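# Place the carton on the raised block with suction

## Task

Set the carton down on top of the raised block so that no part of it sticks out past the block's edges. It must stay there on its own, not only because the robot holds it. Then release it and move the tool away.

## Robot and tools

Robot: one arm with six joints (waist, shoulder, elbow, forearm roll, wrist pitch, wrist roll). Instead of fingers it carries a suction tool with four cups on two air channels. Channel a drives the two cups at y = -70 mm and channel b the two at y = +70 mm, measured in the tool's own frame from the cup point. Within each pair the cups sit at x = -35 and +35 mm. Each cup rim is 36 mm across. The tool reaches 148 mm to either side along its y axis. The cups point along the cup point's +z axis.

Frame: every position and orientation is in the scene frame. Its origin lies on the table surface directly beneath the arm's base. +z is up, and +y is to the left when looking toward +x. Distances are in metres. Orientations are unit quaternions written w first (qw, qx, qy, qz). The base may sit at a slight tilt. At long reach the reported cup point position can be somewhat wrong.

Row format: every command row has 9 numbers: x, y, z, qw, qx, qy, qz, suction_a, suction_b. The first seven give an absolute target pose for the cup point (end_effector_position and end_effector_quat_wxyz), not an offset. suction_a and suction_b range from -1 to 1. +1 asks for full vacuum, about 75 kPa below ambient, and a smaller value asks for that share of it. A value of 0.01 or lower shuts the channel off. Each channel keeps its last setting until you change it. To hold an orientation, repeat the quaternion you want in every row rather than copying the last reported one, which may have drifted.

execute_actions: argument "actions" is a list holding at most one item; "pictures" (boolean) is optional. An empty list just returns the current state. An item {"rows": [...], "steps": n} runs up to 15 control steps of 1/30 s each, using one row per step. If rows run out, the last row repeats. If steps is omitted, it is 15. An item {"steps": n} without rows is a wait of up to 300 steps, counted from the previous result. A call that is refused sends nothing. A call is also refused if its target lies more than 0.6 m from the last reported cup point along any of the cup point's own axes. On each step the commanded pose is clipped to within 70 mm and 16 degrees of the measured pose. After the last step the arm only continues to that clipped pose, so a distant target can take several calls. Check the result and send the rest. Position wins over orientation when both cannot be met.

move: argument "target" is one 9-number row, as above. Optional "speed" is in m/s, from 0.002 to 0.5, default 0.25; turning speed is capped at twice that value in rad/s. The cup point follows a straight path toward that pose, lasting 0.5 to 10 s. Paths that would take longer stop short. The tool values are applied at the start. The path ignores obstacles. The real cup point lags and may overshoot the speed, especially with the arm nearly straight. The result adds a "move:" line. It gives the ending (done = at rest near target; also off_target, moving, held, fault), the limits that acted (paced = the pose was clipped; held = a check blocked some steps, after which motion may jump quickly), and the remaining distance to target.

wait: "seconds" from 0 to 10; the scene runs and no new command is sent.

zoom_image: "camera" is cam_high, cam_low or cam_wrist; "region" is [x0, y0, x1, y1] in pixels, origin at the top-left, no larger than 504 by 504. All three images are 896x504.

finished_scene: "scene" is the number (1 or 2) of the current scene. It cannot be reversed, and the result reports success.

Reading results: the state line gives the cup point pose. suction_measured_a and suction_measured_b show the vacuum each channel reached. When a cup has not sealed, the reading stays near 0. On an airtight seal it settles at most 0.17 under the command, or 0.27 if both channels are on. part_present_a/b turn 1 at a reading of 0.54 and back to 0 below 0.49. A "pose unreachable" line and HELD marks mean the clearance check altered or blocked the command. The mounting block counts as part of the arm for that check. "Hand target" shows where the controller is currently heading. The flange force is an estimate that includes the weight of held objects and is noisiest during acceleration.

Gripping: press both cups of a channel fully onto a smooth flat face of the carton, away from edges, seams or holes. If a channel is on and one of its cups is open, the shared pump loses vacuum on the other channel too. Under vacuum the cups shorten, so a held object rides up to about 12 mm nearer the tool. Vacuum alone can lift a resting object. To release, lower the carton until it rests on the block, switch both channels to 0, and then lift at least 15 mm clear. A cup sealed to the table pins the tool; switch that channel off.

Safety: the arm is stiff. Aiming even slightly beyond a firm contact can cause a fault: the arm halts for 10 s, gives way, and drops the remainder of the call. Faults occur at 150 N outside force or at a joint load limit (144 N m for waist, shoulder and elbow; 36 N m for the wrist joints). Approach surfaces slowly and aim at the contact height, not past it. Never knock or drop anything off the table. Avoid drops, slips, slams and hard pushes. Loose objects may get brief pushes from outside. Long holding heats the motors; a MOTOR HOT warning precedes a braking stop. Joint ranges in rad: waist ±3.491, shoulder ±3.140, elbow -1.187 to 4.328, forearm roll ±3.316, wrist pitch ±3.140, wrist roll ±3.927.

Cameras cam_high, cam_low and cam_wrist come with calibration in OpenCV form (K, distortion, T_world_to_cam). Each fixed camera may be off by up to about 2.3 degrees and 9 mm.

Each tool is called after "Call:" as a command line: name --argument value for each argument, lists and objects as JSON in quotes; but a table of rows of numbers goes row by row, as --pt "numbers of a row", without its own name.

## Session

Call:
execute_actions --actions '[]'

Scene clock: 0.00 s of 5300.00 s.
end_effector_position=(+0.4985, -0.0095, +0.3531) suction_measured_a=0.00 part_present_a=0 suction_measured_b=0.00 part_present_b=0 end_effector_quat_wxyz=(+0.007, +0.715, +0.699, -0.002)
Joint positions: [ 0.263  0.128  0.194  0.003 -1.634 -1.833]
Joint velocities: [-0.    -0.001  0.001  0.    -0.     0.   ]
Flange force (N, the push that the arm receives, along the end effector's own x y z axes): no reading
Hand target: +0.499, -0.009, +0.353; +0.007, +0.715, +0.699, -0.002
camera_calibration (this result's frames):
cam_wrist: T_world_to_cam=[[-0.999729, 0.00149305, -0.0232242, 0.511386], [-0.0122043, 0.816072, 0.577821, -0.139452], [0.0198153, 0.577948, -0.815833, 0.41796], [0, 0, 0, 1]] pos_world=[0.501264, -0.12852, 0.433441]

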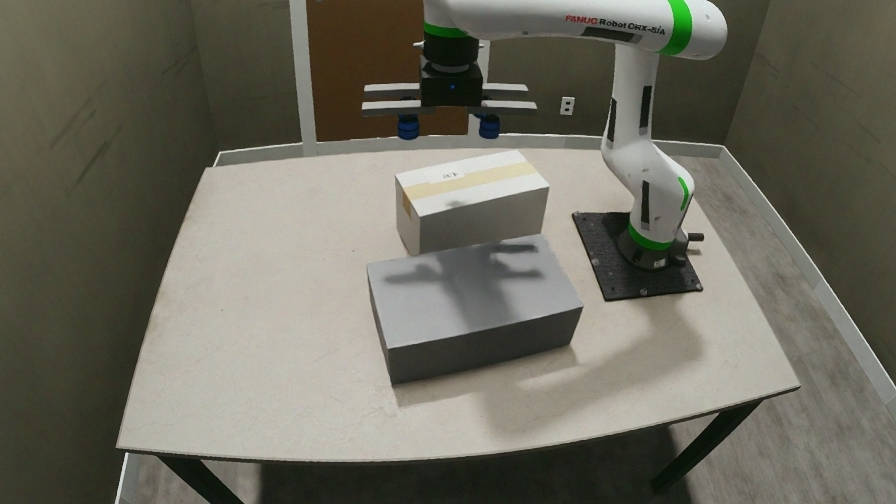

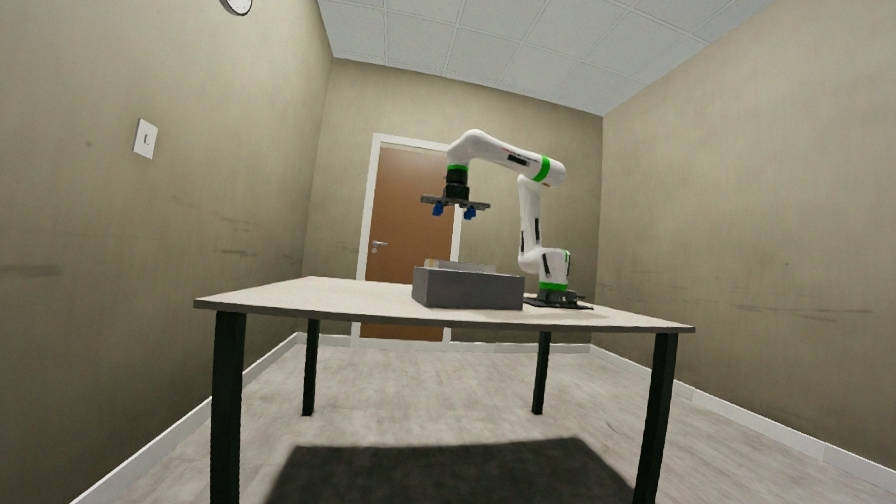

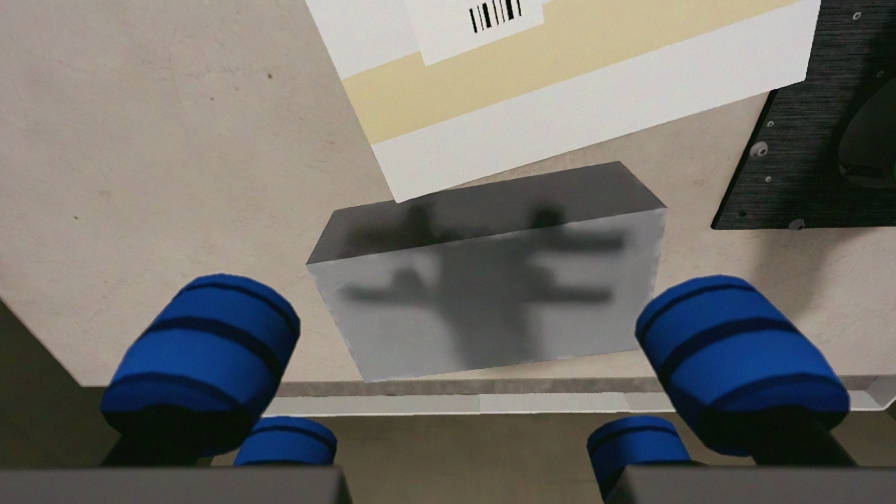

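Call:
move --target '[0.433,-0.101,0.2,0,0.588,0.809,0,0,0]' --speed 0.3

Scene clock: 5.03 s of 5300.00 s.
end_effector_position=(+0.4338, -0.1008, +0.1998) suction_measured_a=0.00 part_present_a=0 suction_measured_b=0.00 part_present_b=0 end_effector_quat_wxyz=(-0.000, +0.587, +0.809, -0.000)
Joint positions: [ 0.081  0.044 -0.256 -0.011 -1.274 -1.309]
Joint velocities: [-0.     0.001  0.    -0.     0.     0.002]
Flange force (N, the push that the arm receives, along the end effector's own x y z axes): [0.0 -8.4 0.8]
Hand target: +0.434, -0.101, +0.200; -0.000, +0.587, +0.809, -0.000
Off the commanded pose: 0.001 m, 0 deg.
After step 90, 0.93 s passed at rest.
move: done
camera_calibration (this result's frames):
cam_wrist: T_world_to_cam=[[-0.943817, -0.330036, -0.0168991, 0.384265], [-0.276297, 0.760016, 0.588248, 0.129683], [-0.181299, 0.559867, -0.808504, 0.430935], [0, 0, 0, 1]] pos_world=[0.476635, -0.213007, 0.278621]

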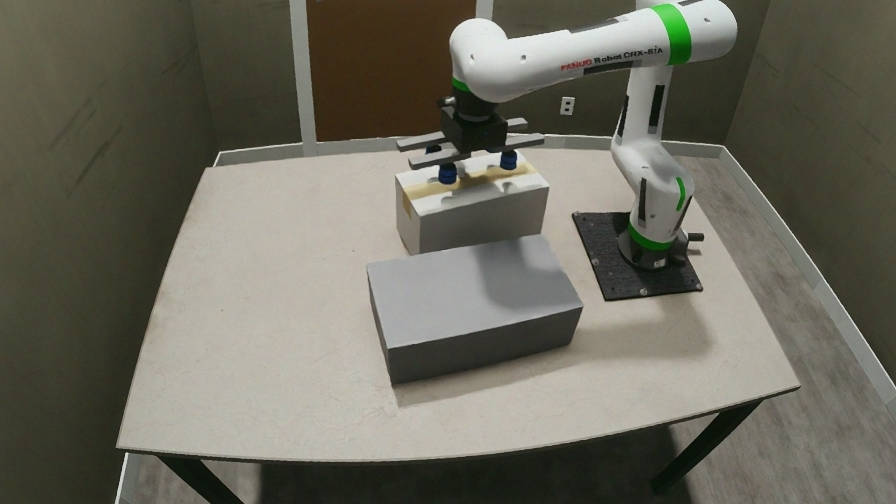

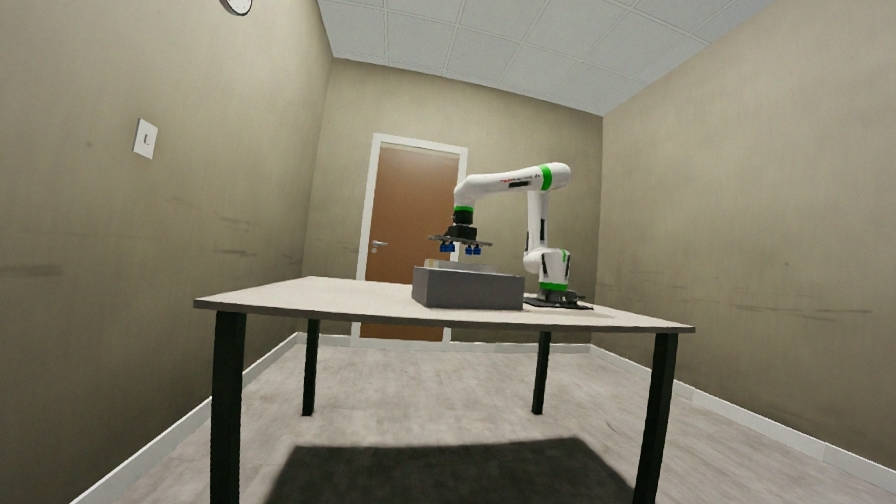

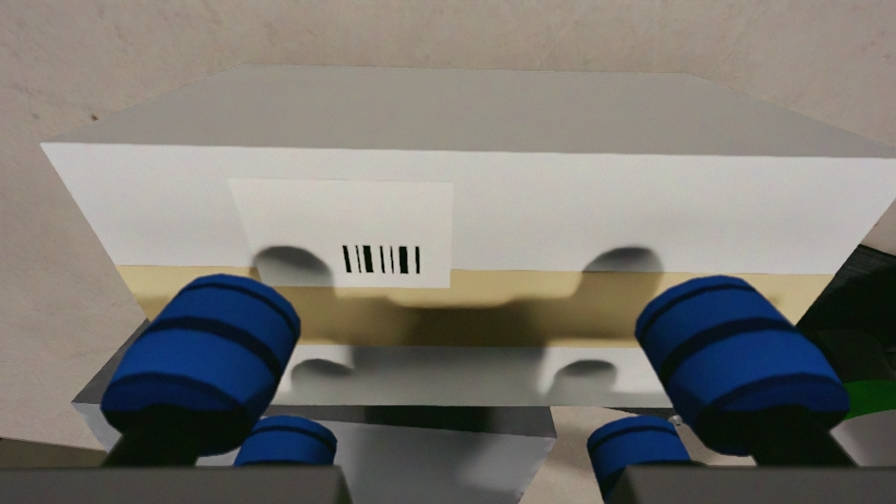

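Call:
move --target '[0.424,-0.096,0.152,0,0.588,0.809,0,1,1]' --speed 0.05

Scene clock: 7.90 s of 5300.00 s.
end_effector_position=(+0.4241, -0.0959, +0.1517) suction_measured_a=0.35 part_present_a=0 suction_measured_b=0.35 part_present_b=0 end_effector_quat_wxyz=(-0.000, +0.588, +0.809, +0.000)
Joint positions: [ 0.094  0.061 -0.357 -0.012 -1.155 -1.322]
Joint velocities: [ 0.     0.    -0.001  0.    -0.001 -0.001]
Flange force (N, the push that the arm receives, along the end effector's own x y z axes): [-2.4 -7.7 16.0]
Hand target: +0.424, -0.096, +0.152; -0.000, +0.588, +0.809, +0.000
Off the commanded pose: 0.000 m, 0 deg.
move: done
camera_calibration (this result's frames):
cam_wrist: T_world_to_cam=[[-0.944136, -0.329112, -0.0171247, 0.376254], [-0.275547, 0.759833, 0.588836, 0.151123], [-0.180781, 0.560659, -0.808071, 0.387326], [0, 0, 0, 1]] pos_world=[0.466898, -0.208157, 0.230443]

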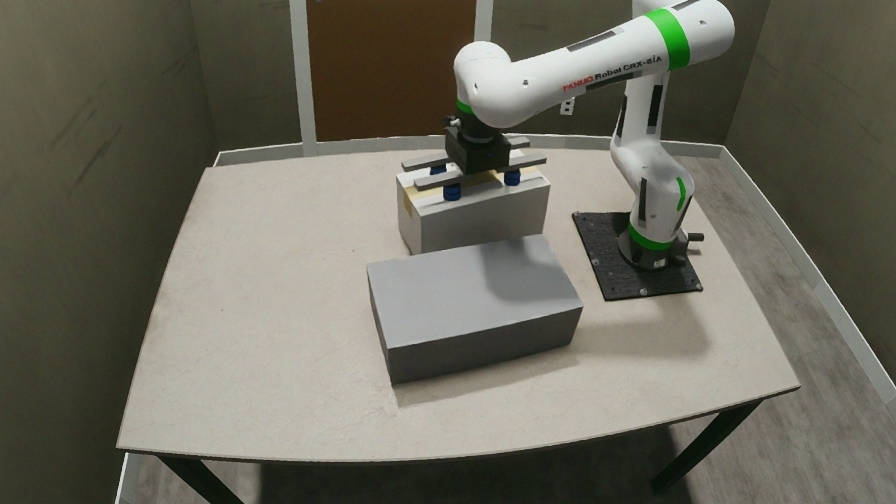

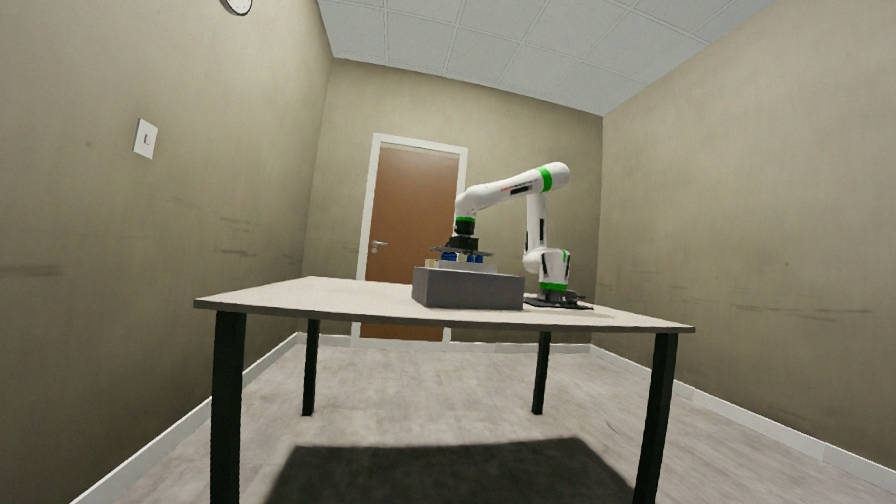

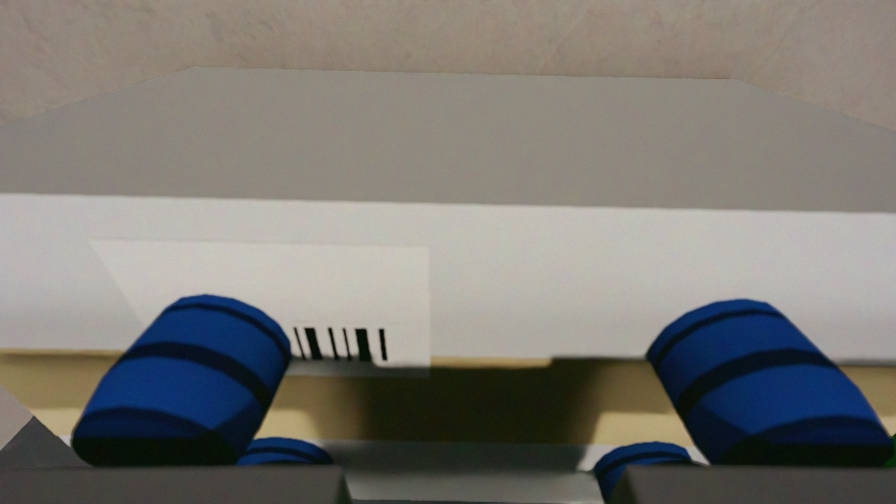

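Call:
move --target '[0.428,-0.1,0.3,0,0.588,0.809,0,1,1]' --speed 0.2

Call:
move --target '[0.459,0.18,0.298,0,0.634,0.773,0,1,1]' --speed 0.3

Scene clock: 11.50 s of 5300.00 s.
end_effector_position=(+0.4271, -0.1002, +0.3001) suction_measured_a=0.89 part_present_a=1 suction_measured_b=0.89 part_present_b=1 end_effector_quat_wxyz=(+0.000, +0.588, +0.809, -0.000)
Joint positions: [ 0.081 -0.017 -0.08  -0.01  -1.51  -1.314]
Joint velocities: [ 0.001 -0.001 -0.001 -0.002  0.001  0.   ]
Flange force (N, the push that the arm receives, along the end effector's own x y z axes): [-1.4 -7.4 21.3]
Hand target: +0.427, -0.100, +0.300; +0.000, +0.588, +0.809, -0.000
Off the commanded pose: 0.001 m, 0 deg.
move: done
camera_calibration (this result's frames):
cam_wrist: T_world_to_cam=[[-0.944576, -0.327842, -0.0172101, 0.380539], [-0.274745, 0.760723, 0.588061, 0.0678183], [-0.179699, 0.560197, -0.808633, 0.50984], [0, 0, 0, 1]] pos_world=[0.469699, -0.212445, 0.378941]

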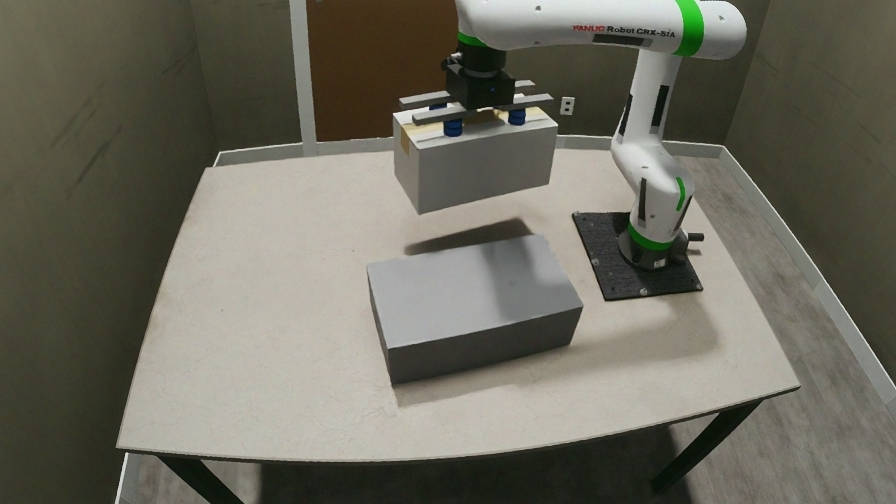

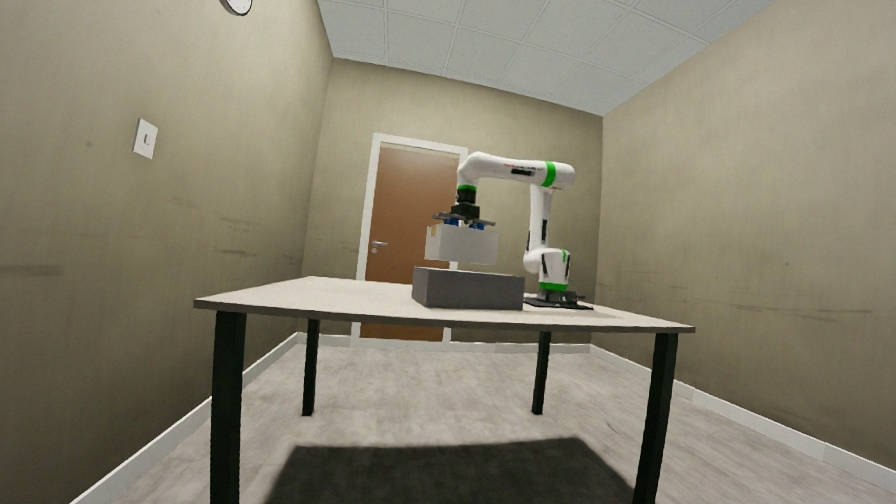

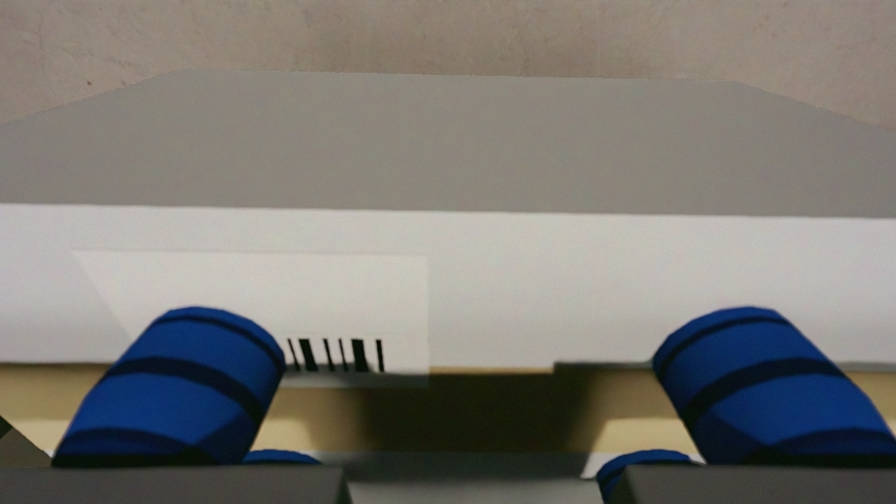

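Scene clock: 12.87 s of 5300.00 s.
end_effector_position=(+0.4595, +0.1799, +0.2982) suction_measured_a=0.89 part_present_a=1 suction_measured_b=0.89 part_present_b=1 end_effector_quat_wxyz=(+0.000, +0.634, +0.773, +0.001)
Joint positions: [ 0.652  0.111  0.056 -0.01  -1.51  -2.001]
Joint velocities: [ 0.     0.001 -0.     0.     0.001 -0.002]
Flange force (N, the push that the arm receives, along the end effector's own x y z axes): [-4.0 -5.0 20.7]
Hand target: +0.459, +0.180, +0.298; -0.000, +0.634, +0.773, +0.001
Off the commanded pose: 0.001 m, 0 deg.
move: done
camera_calibration (this result's frames):
cam_wrist: T_world_to_cam=[[-0.976092, -0.216509, -0.0191803, 0.497985], [-0.185955, 0.786125, 0.589431, -0.181006], [-0.112539, 0.578905, -0.807591, 0.322669], [0, 0, 0, 1]] pos_world=[0.488734, 0.063317, 0.376827]

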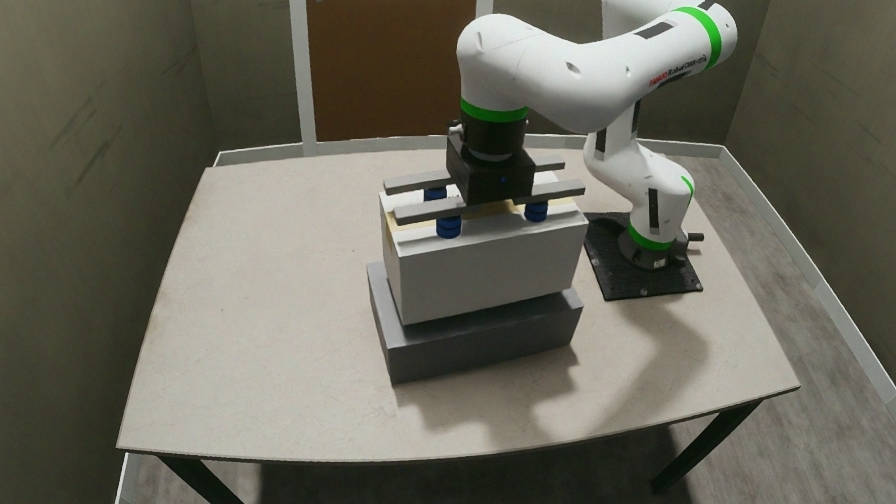

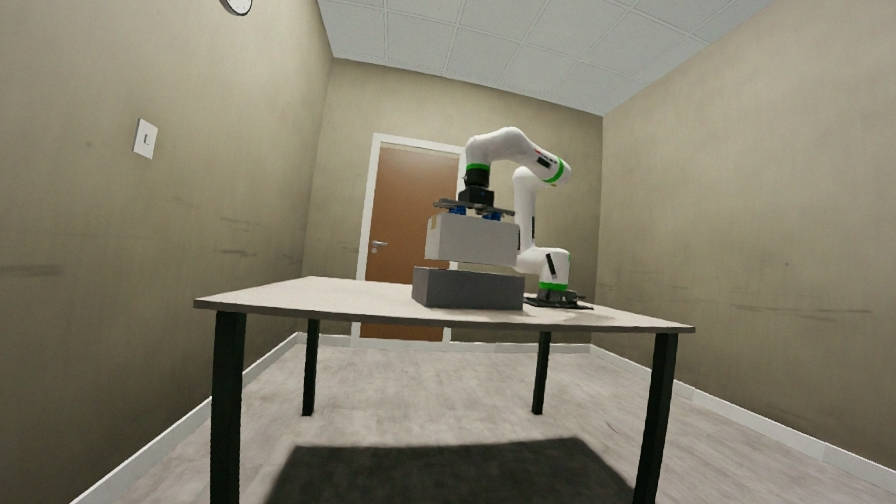

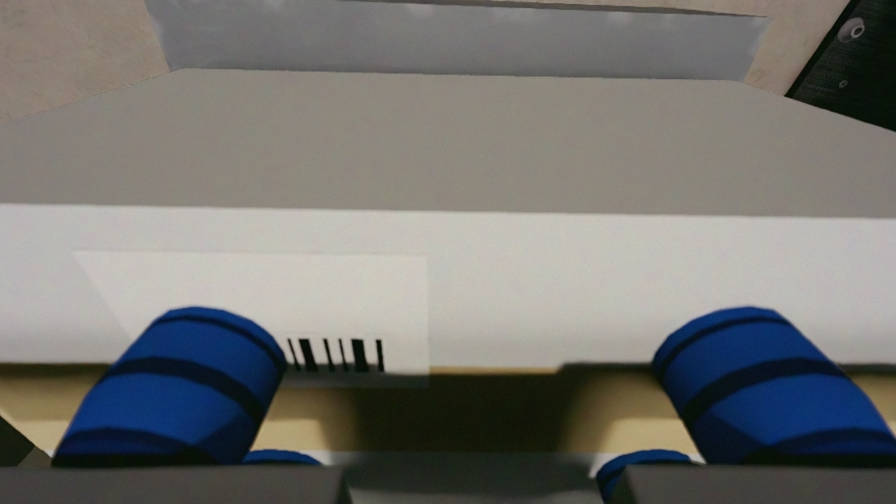

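Call:
move --target '[0.461,0.175,0.266,0,0.638,0.77,0,1,1]' --speed 0.03

Scene clock: 14.97 s of 5300.00 s.
end_effector_position=(+0.4612, +0.1751, +0.2662) suction_measured_a=0.89 part_present_a=1 suction_measured_b=0.89 part_present_b=1 end_effector_quat_wxyz=(+0.000, +0.638, +0.770, +0.000)
Joint positions: [ 0.642  0.12  -0.01  -0.01  -1.438 -2.001]
Joint velocities: [-0.001  0.    -0.001  0.    -0.    -0.001]
Flange force (N, the push that the arm receives, along the end effector's own x y z axes): [-1.1 -8.8 -5.0]
Hand target: +0.461, +0.175, +0.266; -0.000, +0.638, +0.770, -0.000
Off the commanded pose: 0.000 m, 0 deg.
move: done
camera_calibration (this result's frames):
cam_wrist: T_world_to_cam=[[-0.978151, -0.207127, -0.0178372, 0.49694], [-0.177778, 0.788893, 0.588255, -0.161956], [-0.107772, 0.578573, -0.808479, 0.297899], [0, 0, 0, 1]] pos_world=[0.489396, 0.058339, 0.34498]

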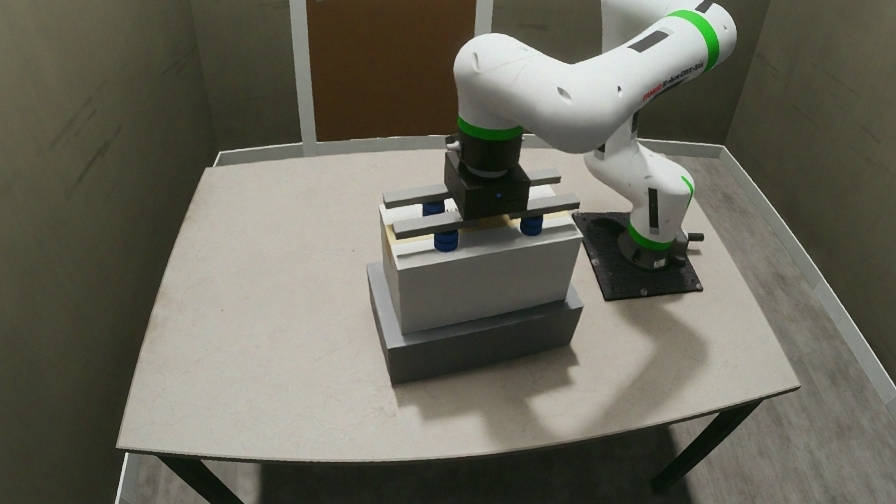

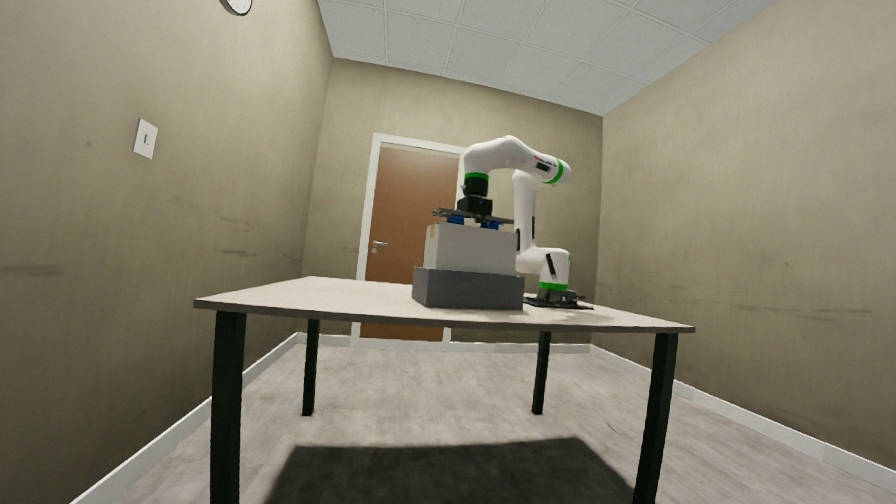

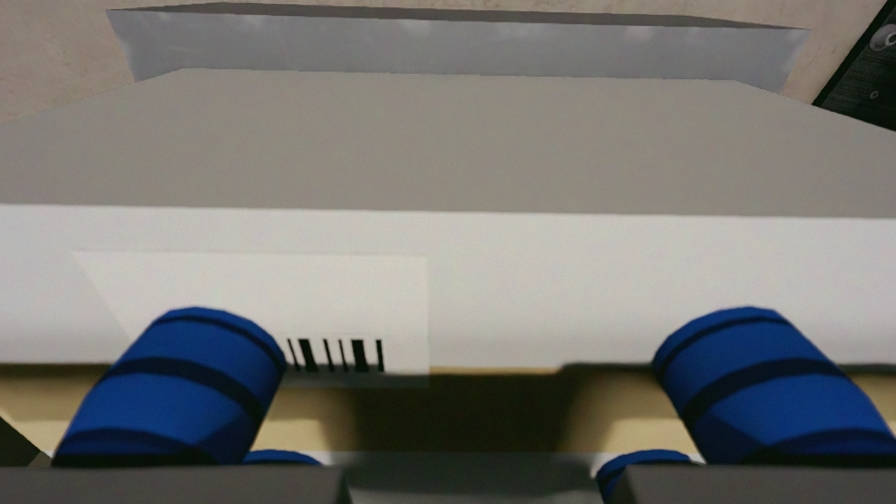

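Call:
move --target '[0.461,0.175,0.37,0,0.638,0.77,0,0,0]' --speed 0.2

Scene clock: 16.83 s of 5300.00 s.
end_effector_position=(+0.4605, +0.1746, +0.3700) suction_measured_a=0.00 part_present_a=0 suction_measured_b=0.00 part_present_b=0 end_effector_quat_wxyz=(+0.000, +0.638, +0.770, -0.000)
Joint positions: [ 0.64   0.115  0.227 -0.01  -1.679 -2.002]
Joint velocities: [-0.001 -0.    -0.001 -0.001 -0.001 -0.   ]
Flange force (N, the push that the arm receives, along the end effector's own x y z axes): [-6.0 -4.8 3.8]
Hand target: +0.461, +0.175, +0.370; +0.000, +0.638, +0.770, -0.000
Off the commanded pose: 0.001 m, 0 deg.
move: done
camera_calibration (this result's frames):
cam_wrist: T_world_to_cam=[[-0.978435, -0.205821, -0.0174292, 0.497748], [-0.176484, 0.789157, 0.588289, -0.223438], [-0.107328, 0.578678, -0.808463, 0.381789], [0, 0, 0, 1]] pos_world=[0.488557, 0.0578419, 0.448784]

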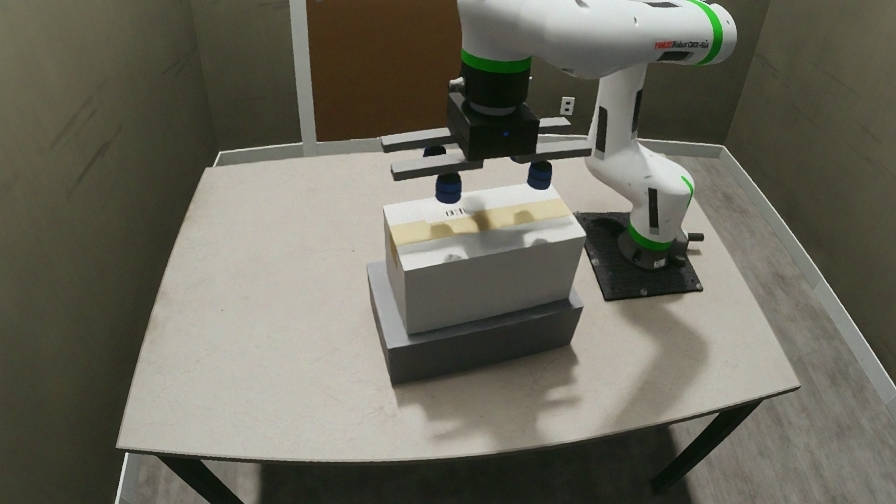

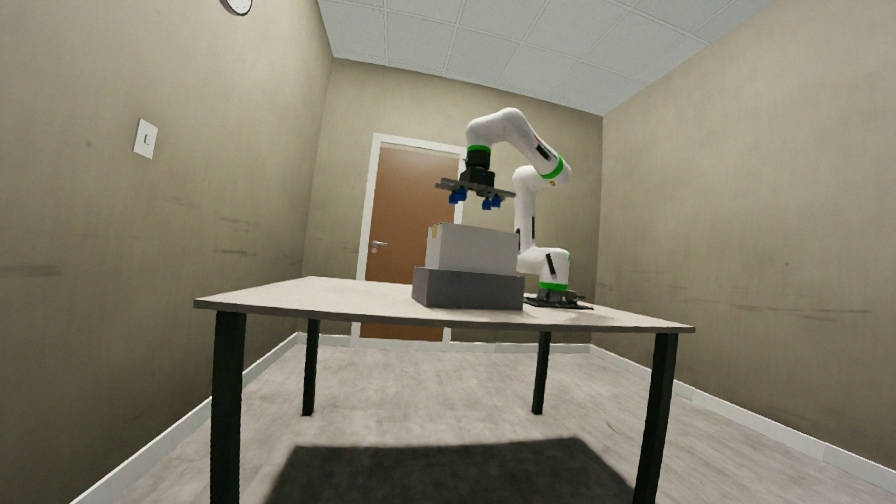

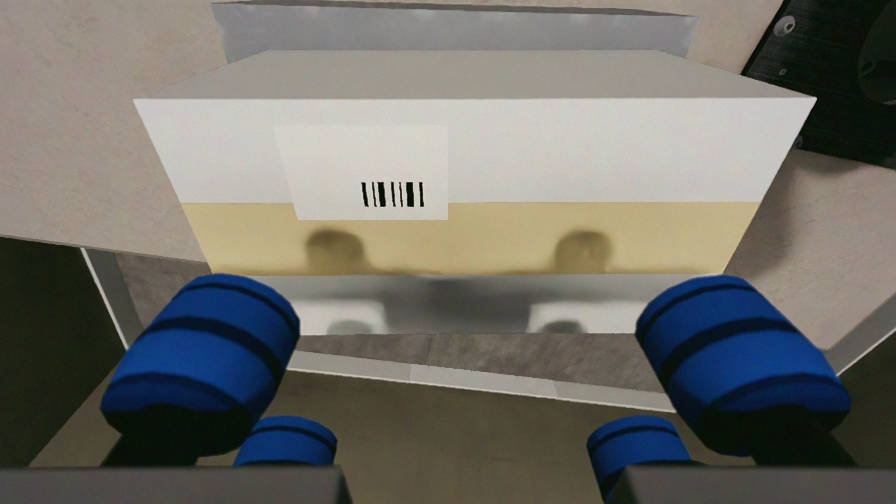

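It got nudged; check it has stopped.

Call:
execute_actions --actions '[]'

Scene clock: 17.97 s of 5300.00 s.
end_effector_position=(+0.4605, +0.1746, +0.3700) suction_measured_a=0.00 part_present_a=0 suction_measured_b=0.00 part_present_b=0 end_effector_quat_wxyz=(+0.000, +0.638, +0.770, -0.000)
Joint positions: [ 0.64   0.115  0.227 -0.01  -1.679 -2.002]
Joint velocities: [-0.001  0.001 -0.001 -0.     0.     0.001]
Flange force (N, the push that the arm receives, along the end effector's own x y z axes): [-5.4 -4.9 2.6]
Hand target: +0.461, +0.175, +0.370; +0.000, +0.638, +0.770, -0.000
Off the commanded pose: 0.001 m, 0 deg.
Steps of this call (steps 1 to 34: nothing new was sent). Readings (end_effector_position | what the end effector reports):
1: (+0.4605, +0.1746, +0.3700) | suction_measured_a=0.00 part_present_a=0 suction_measured_b=0.00 part_present_b=0
2: (+0.4605, +0.1746, +0.3700) | suction_measured_a=0.00 part_present_a=0 suction_measured_b=0.00 part_present_b=0
4: (+0.4605, +0.1746, +0.3700) | suction_measured_a=0.00 part_present_a=0 suction_measured_b=0.00 part_present_b=0
8: (+0.4605, +0.1746, +0.3700) | suction_measured_a=0.00 part_present_a=0 suction_measured_b=0.00 part_present_b=0
34: the state above
camera_calibration (this result's frames):
cam_wrist: T_world_to_cam=[[-0.97839, -0.206032, -0.0174421, 0.497772], [-0.176651, 0.789058, 0.588373, -0.223406], [-0.107461, 0.578739, -0.808402, 0.381811], [0, 0, 0, 1]] pos_world=[0.48858, 0.0578676, 0.448785]

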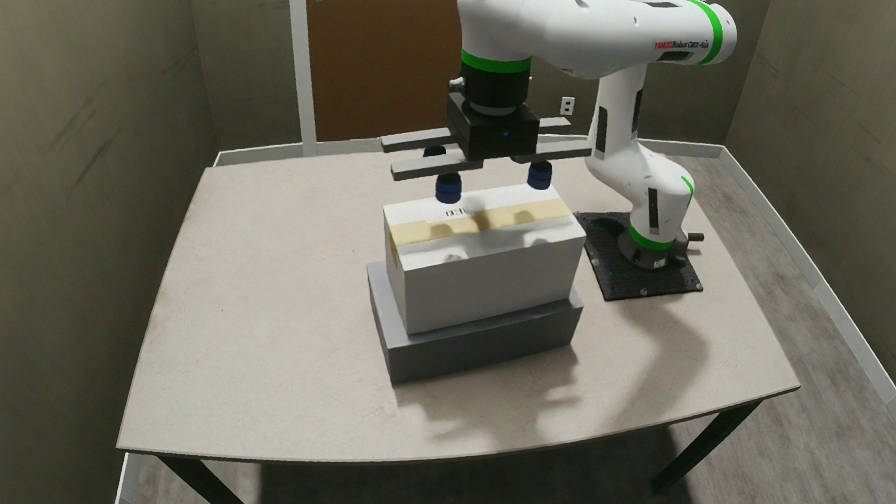

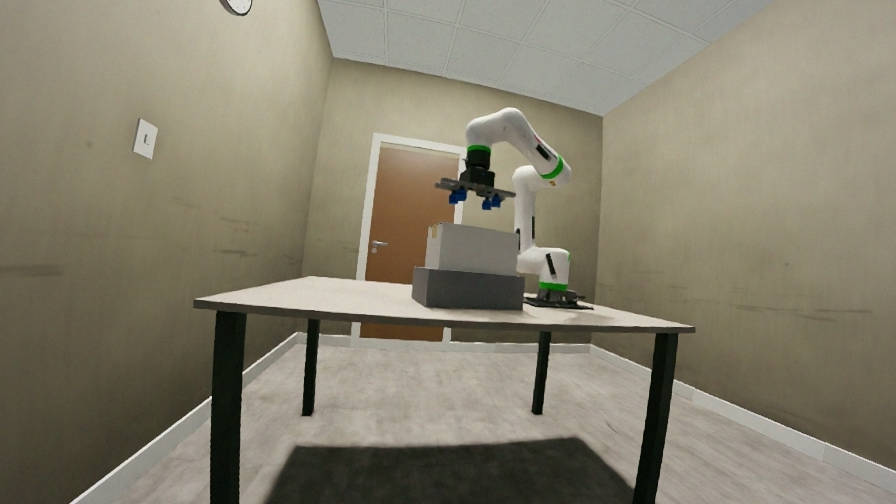

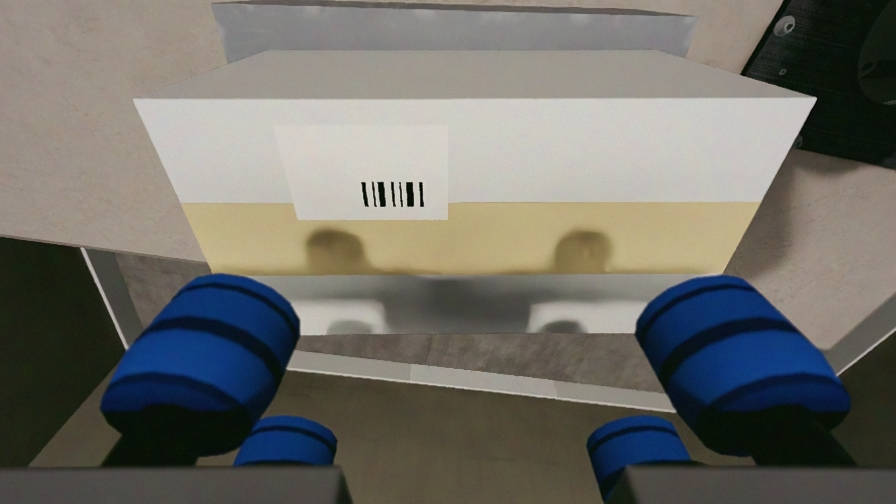

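Call:
finished_scene --scene 2

The scene is finished: the task was done.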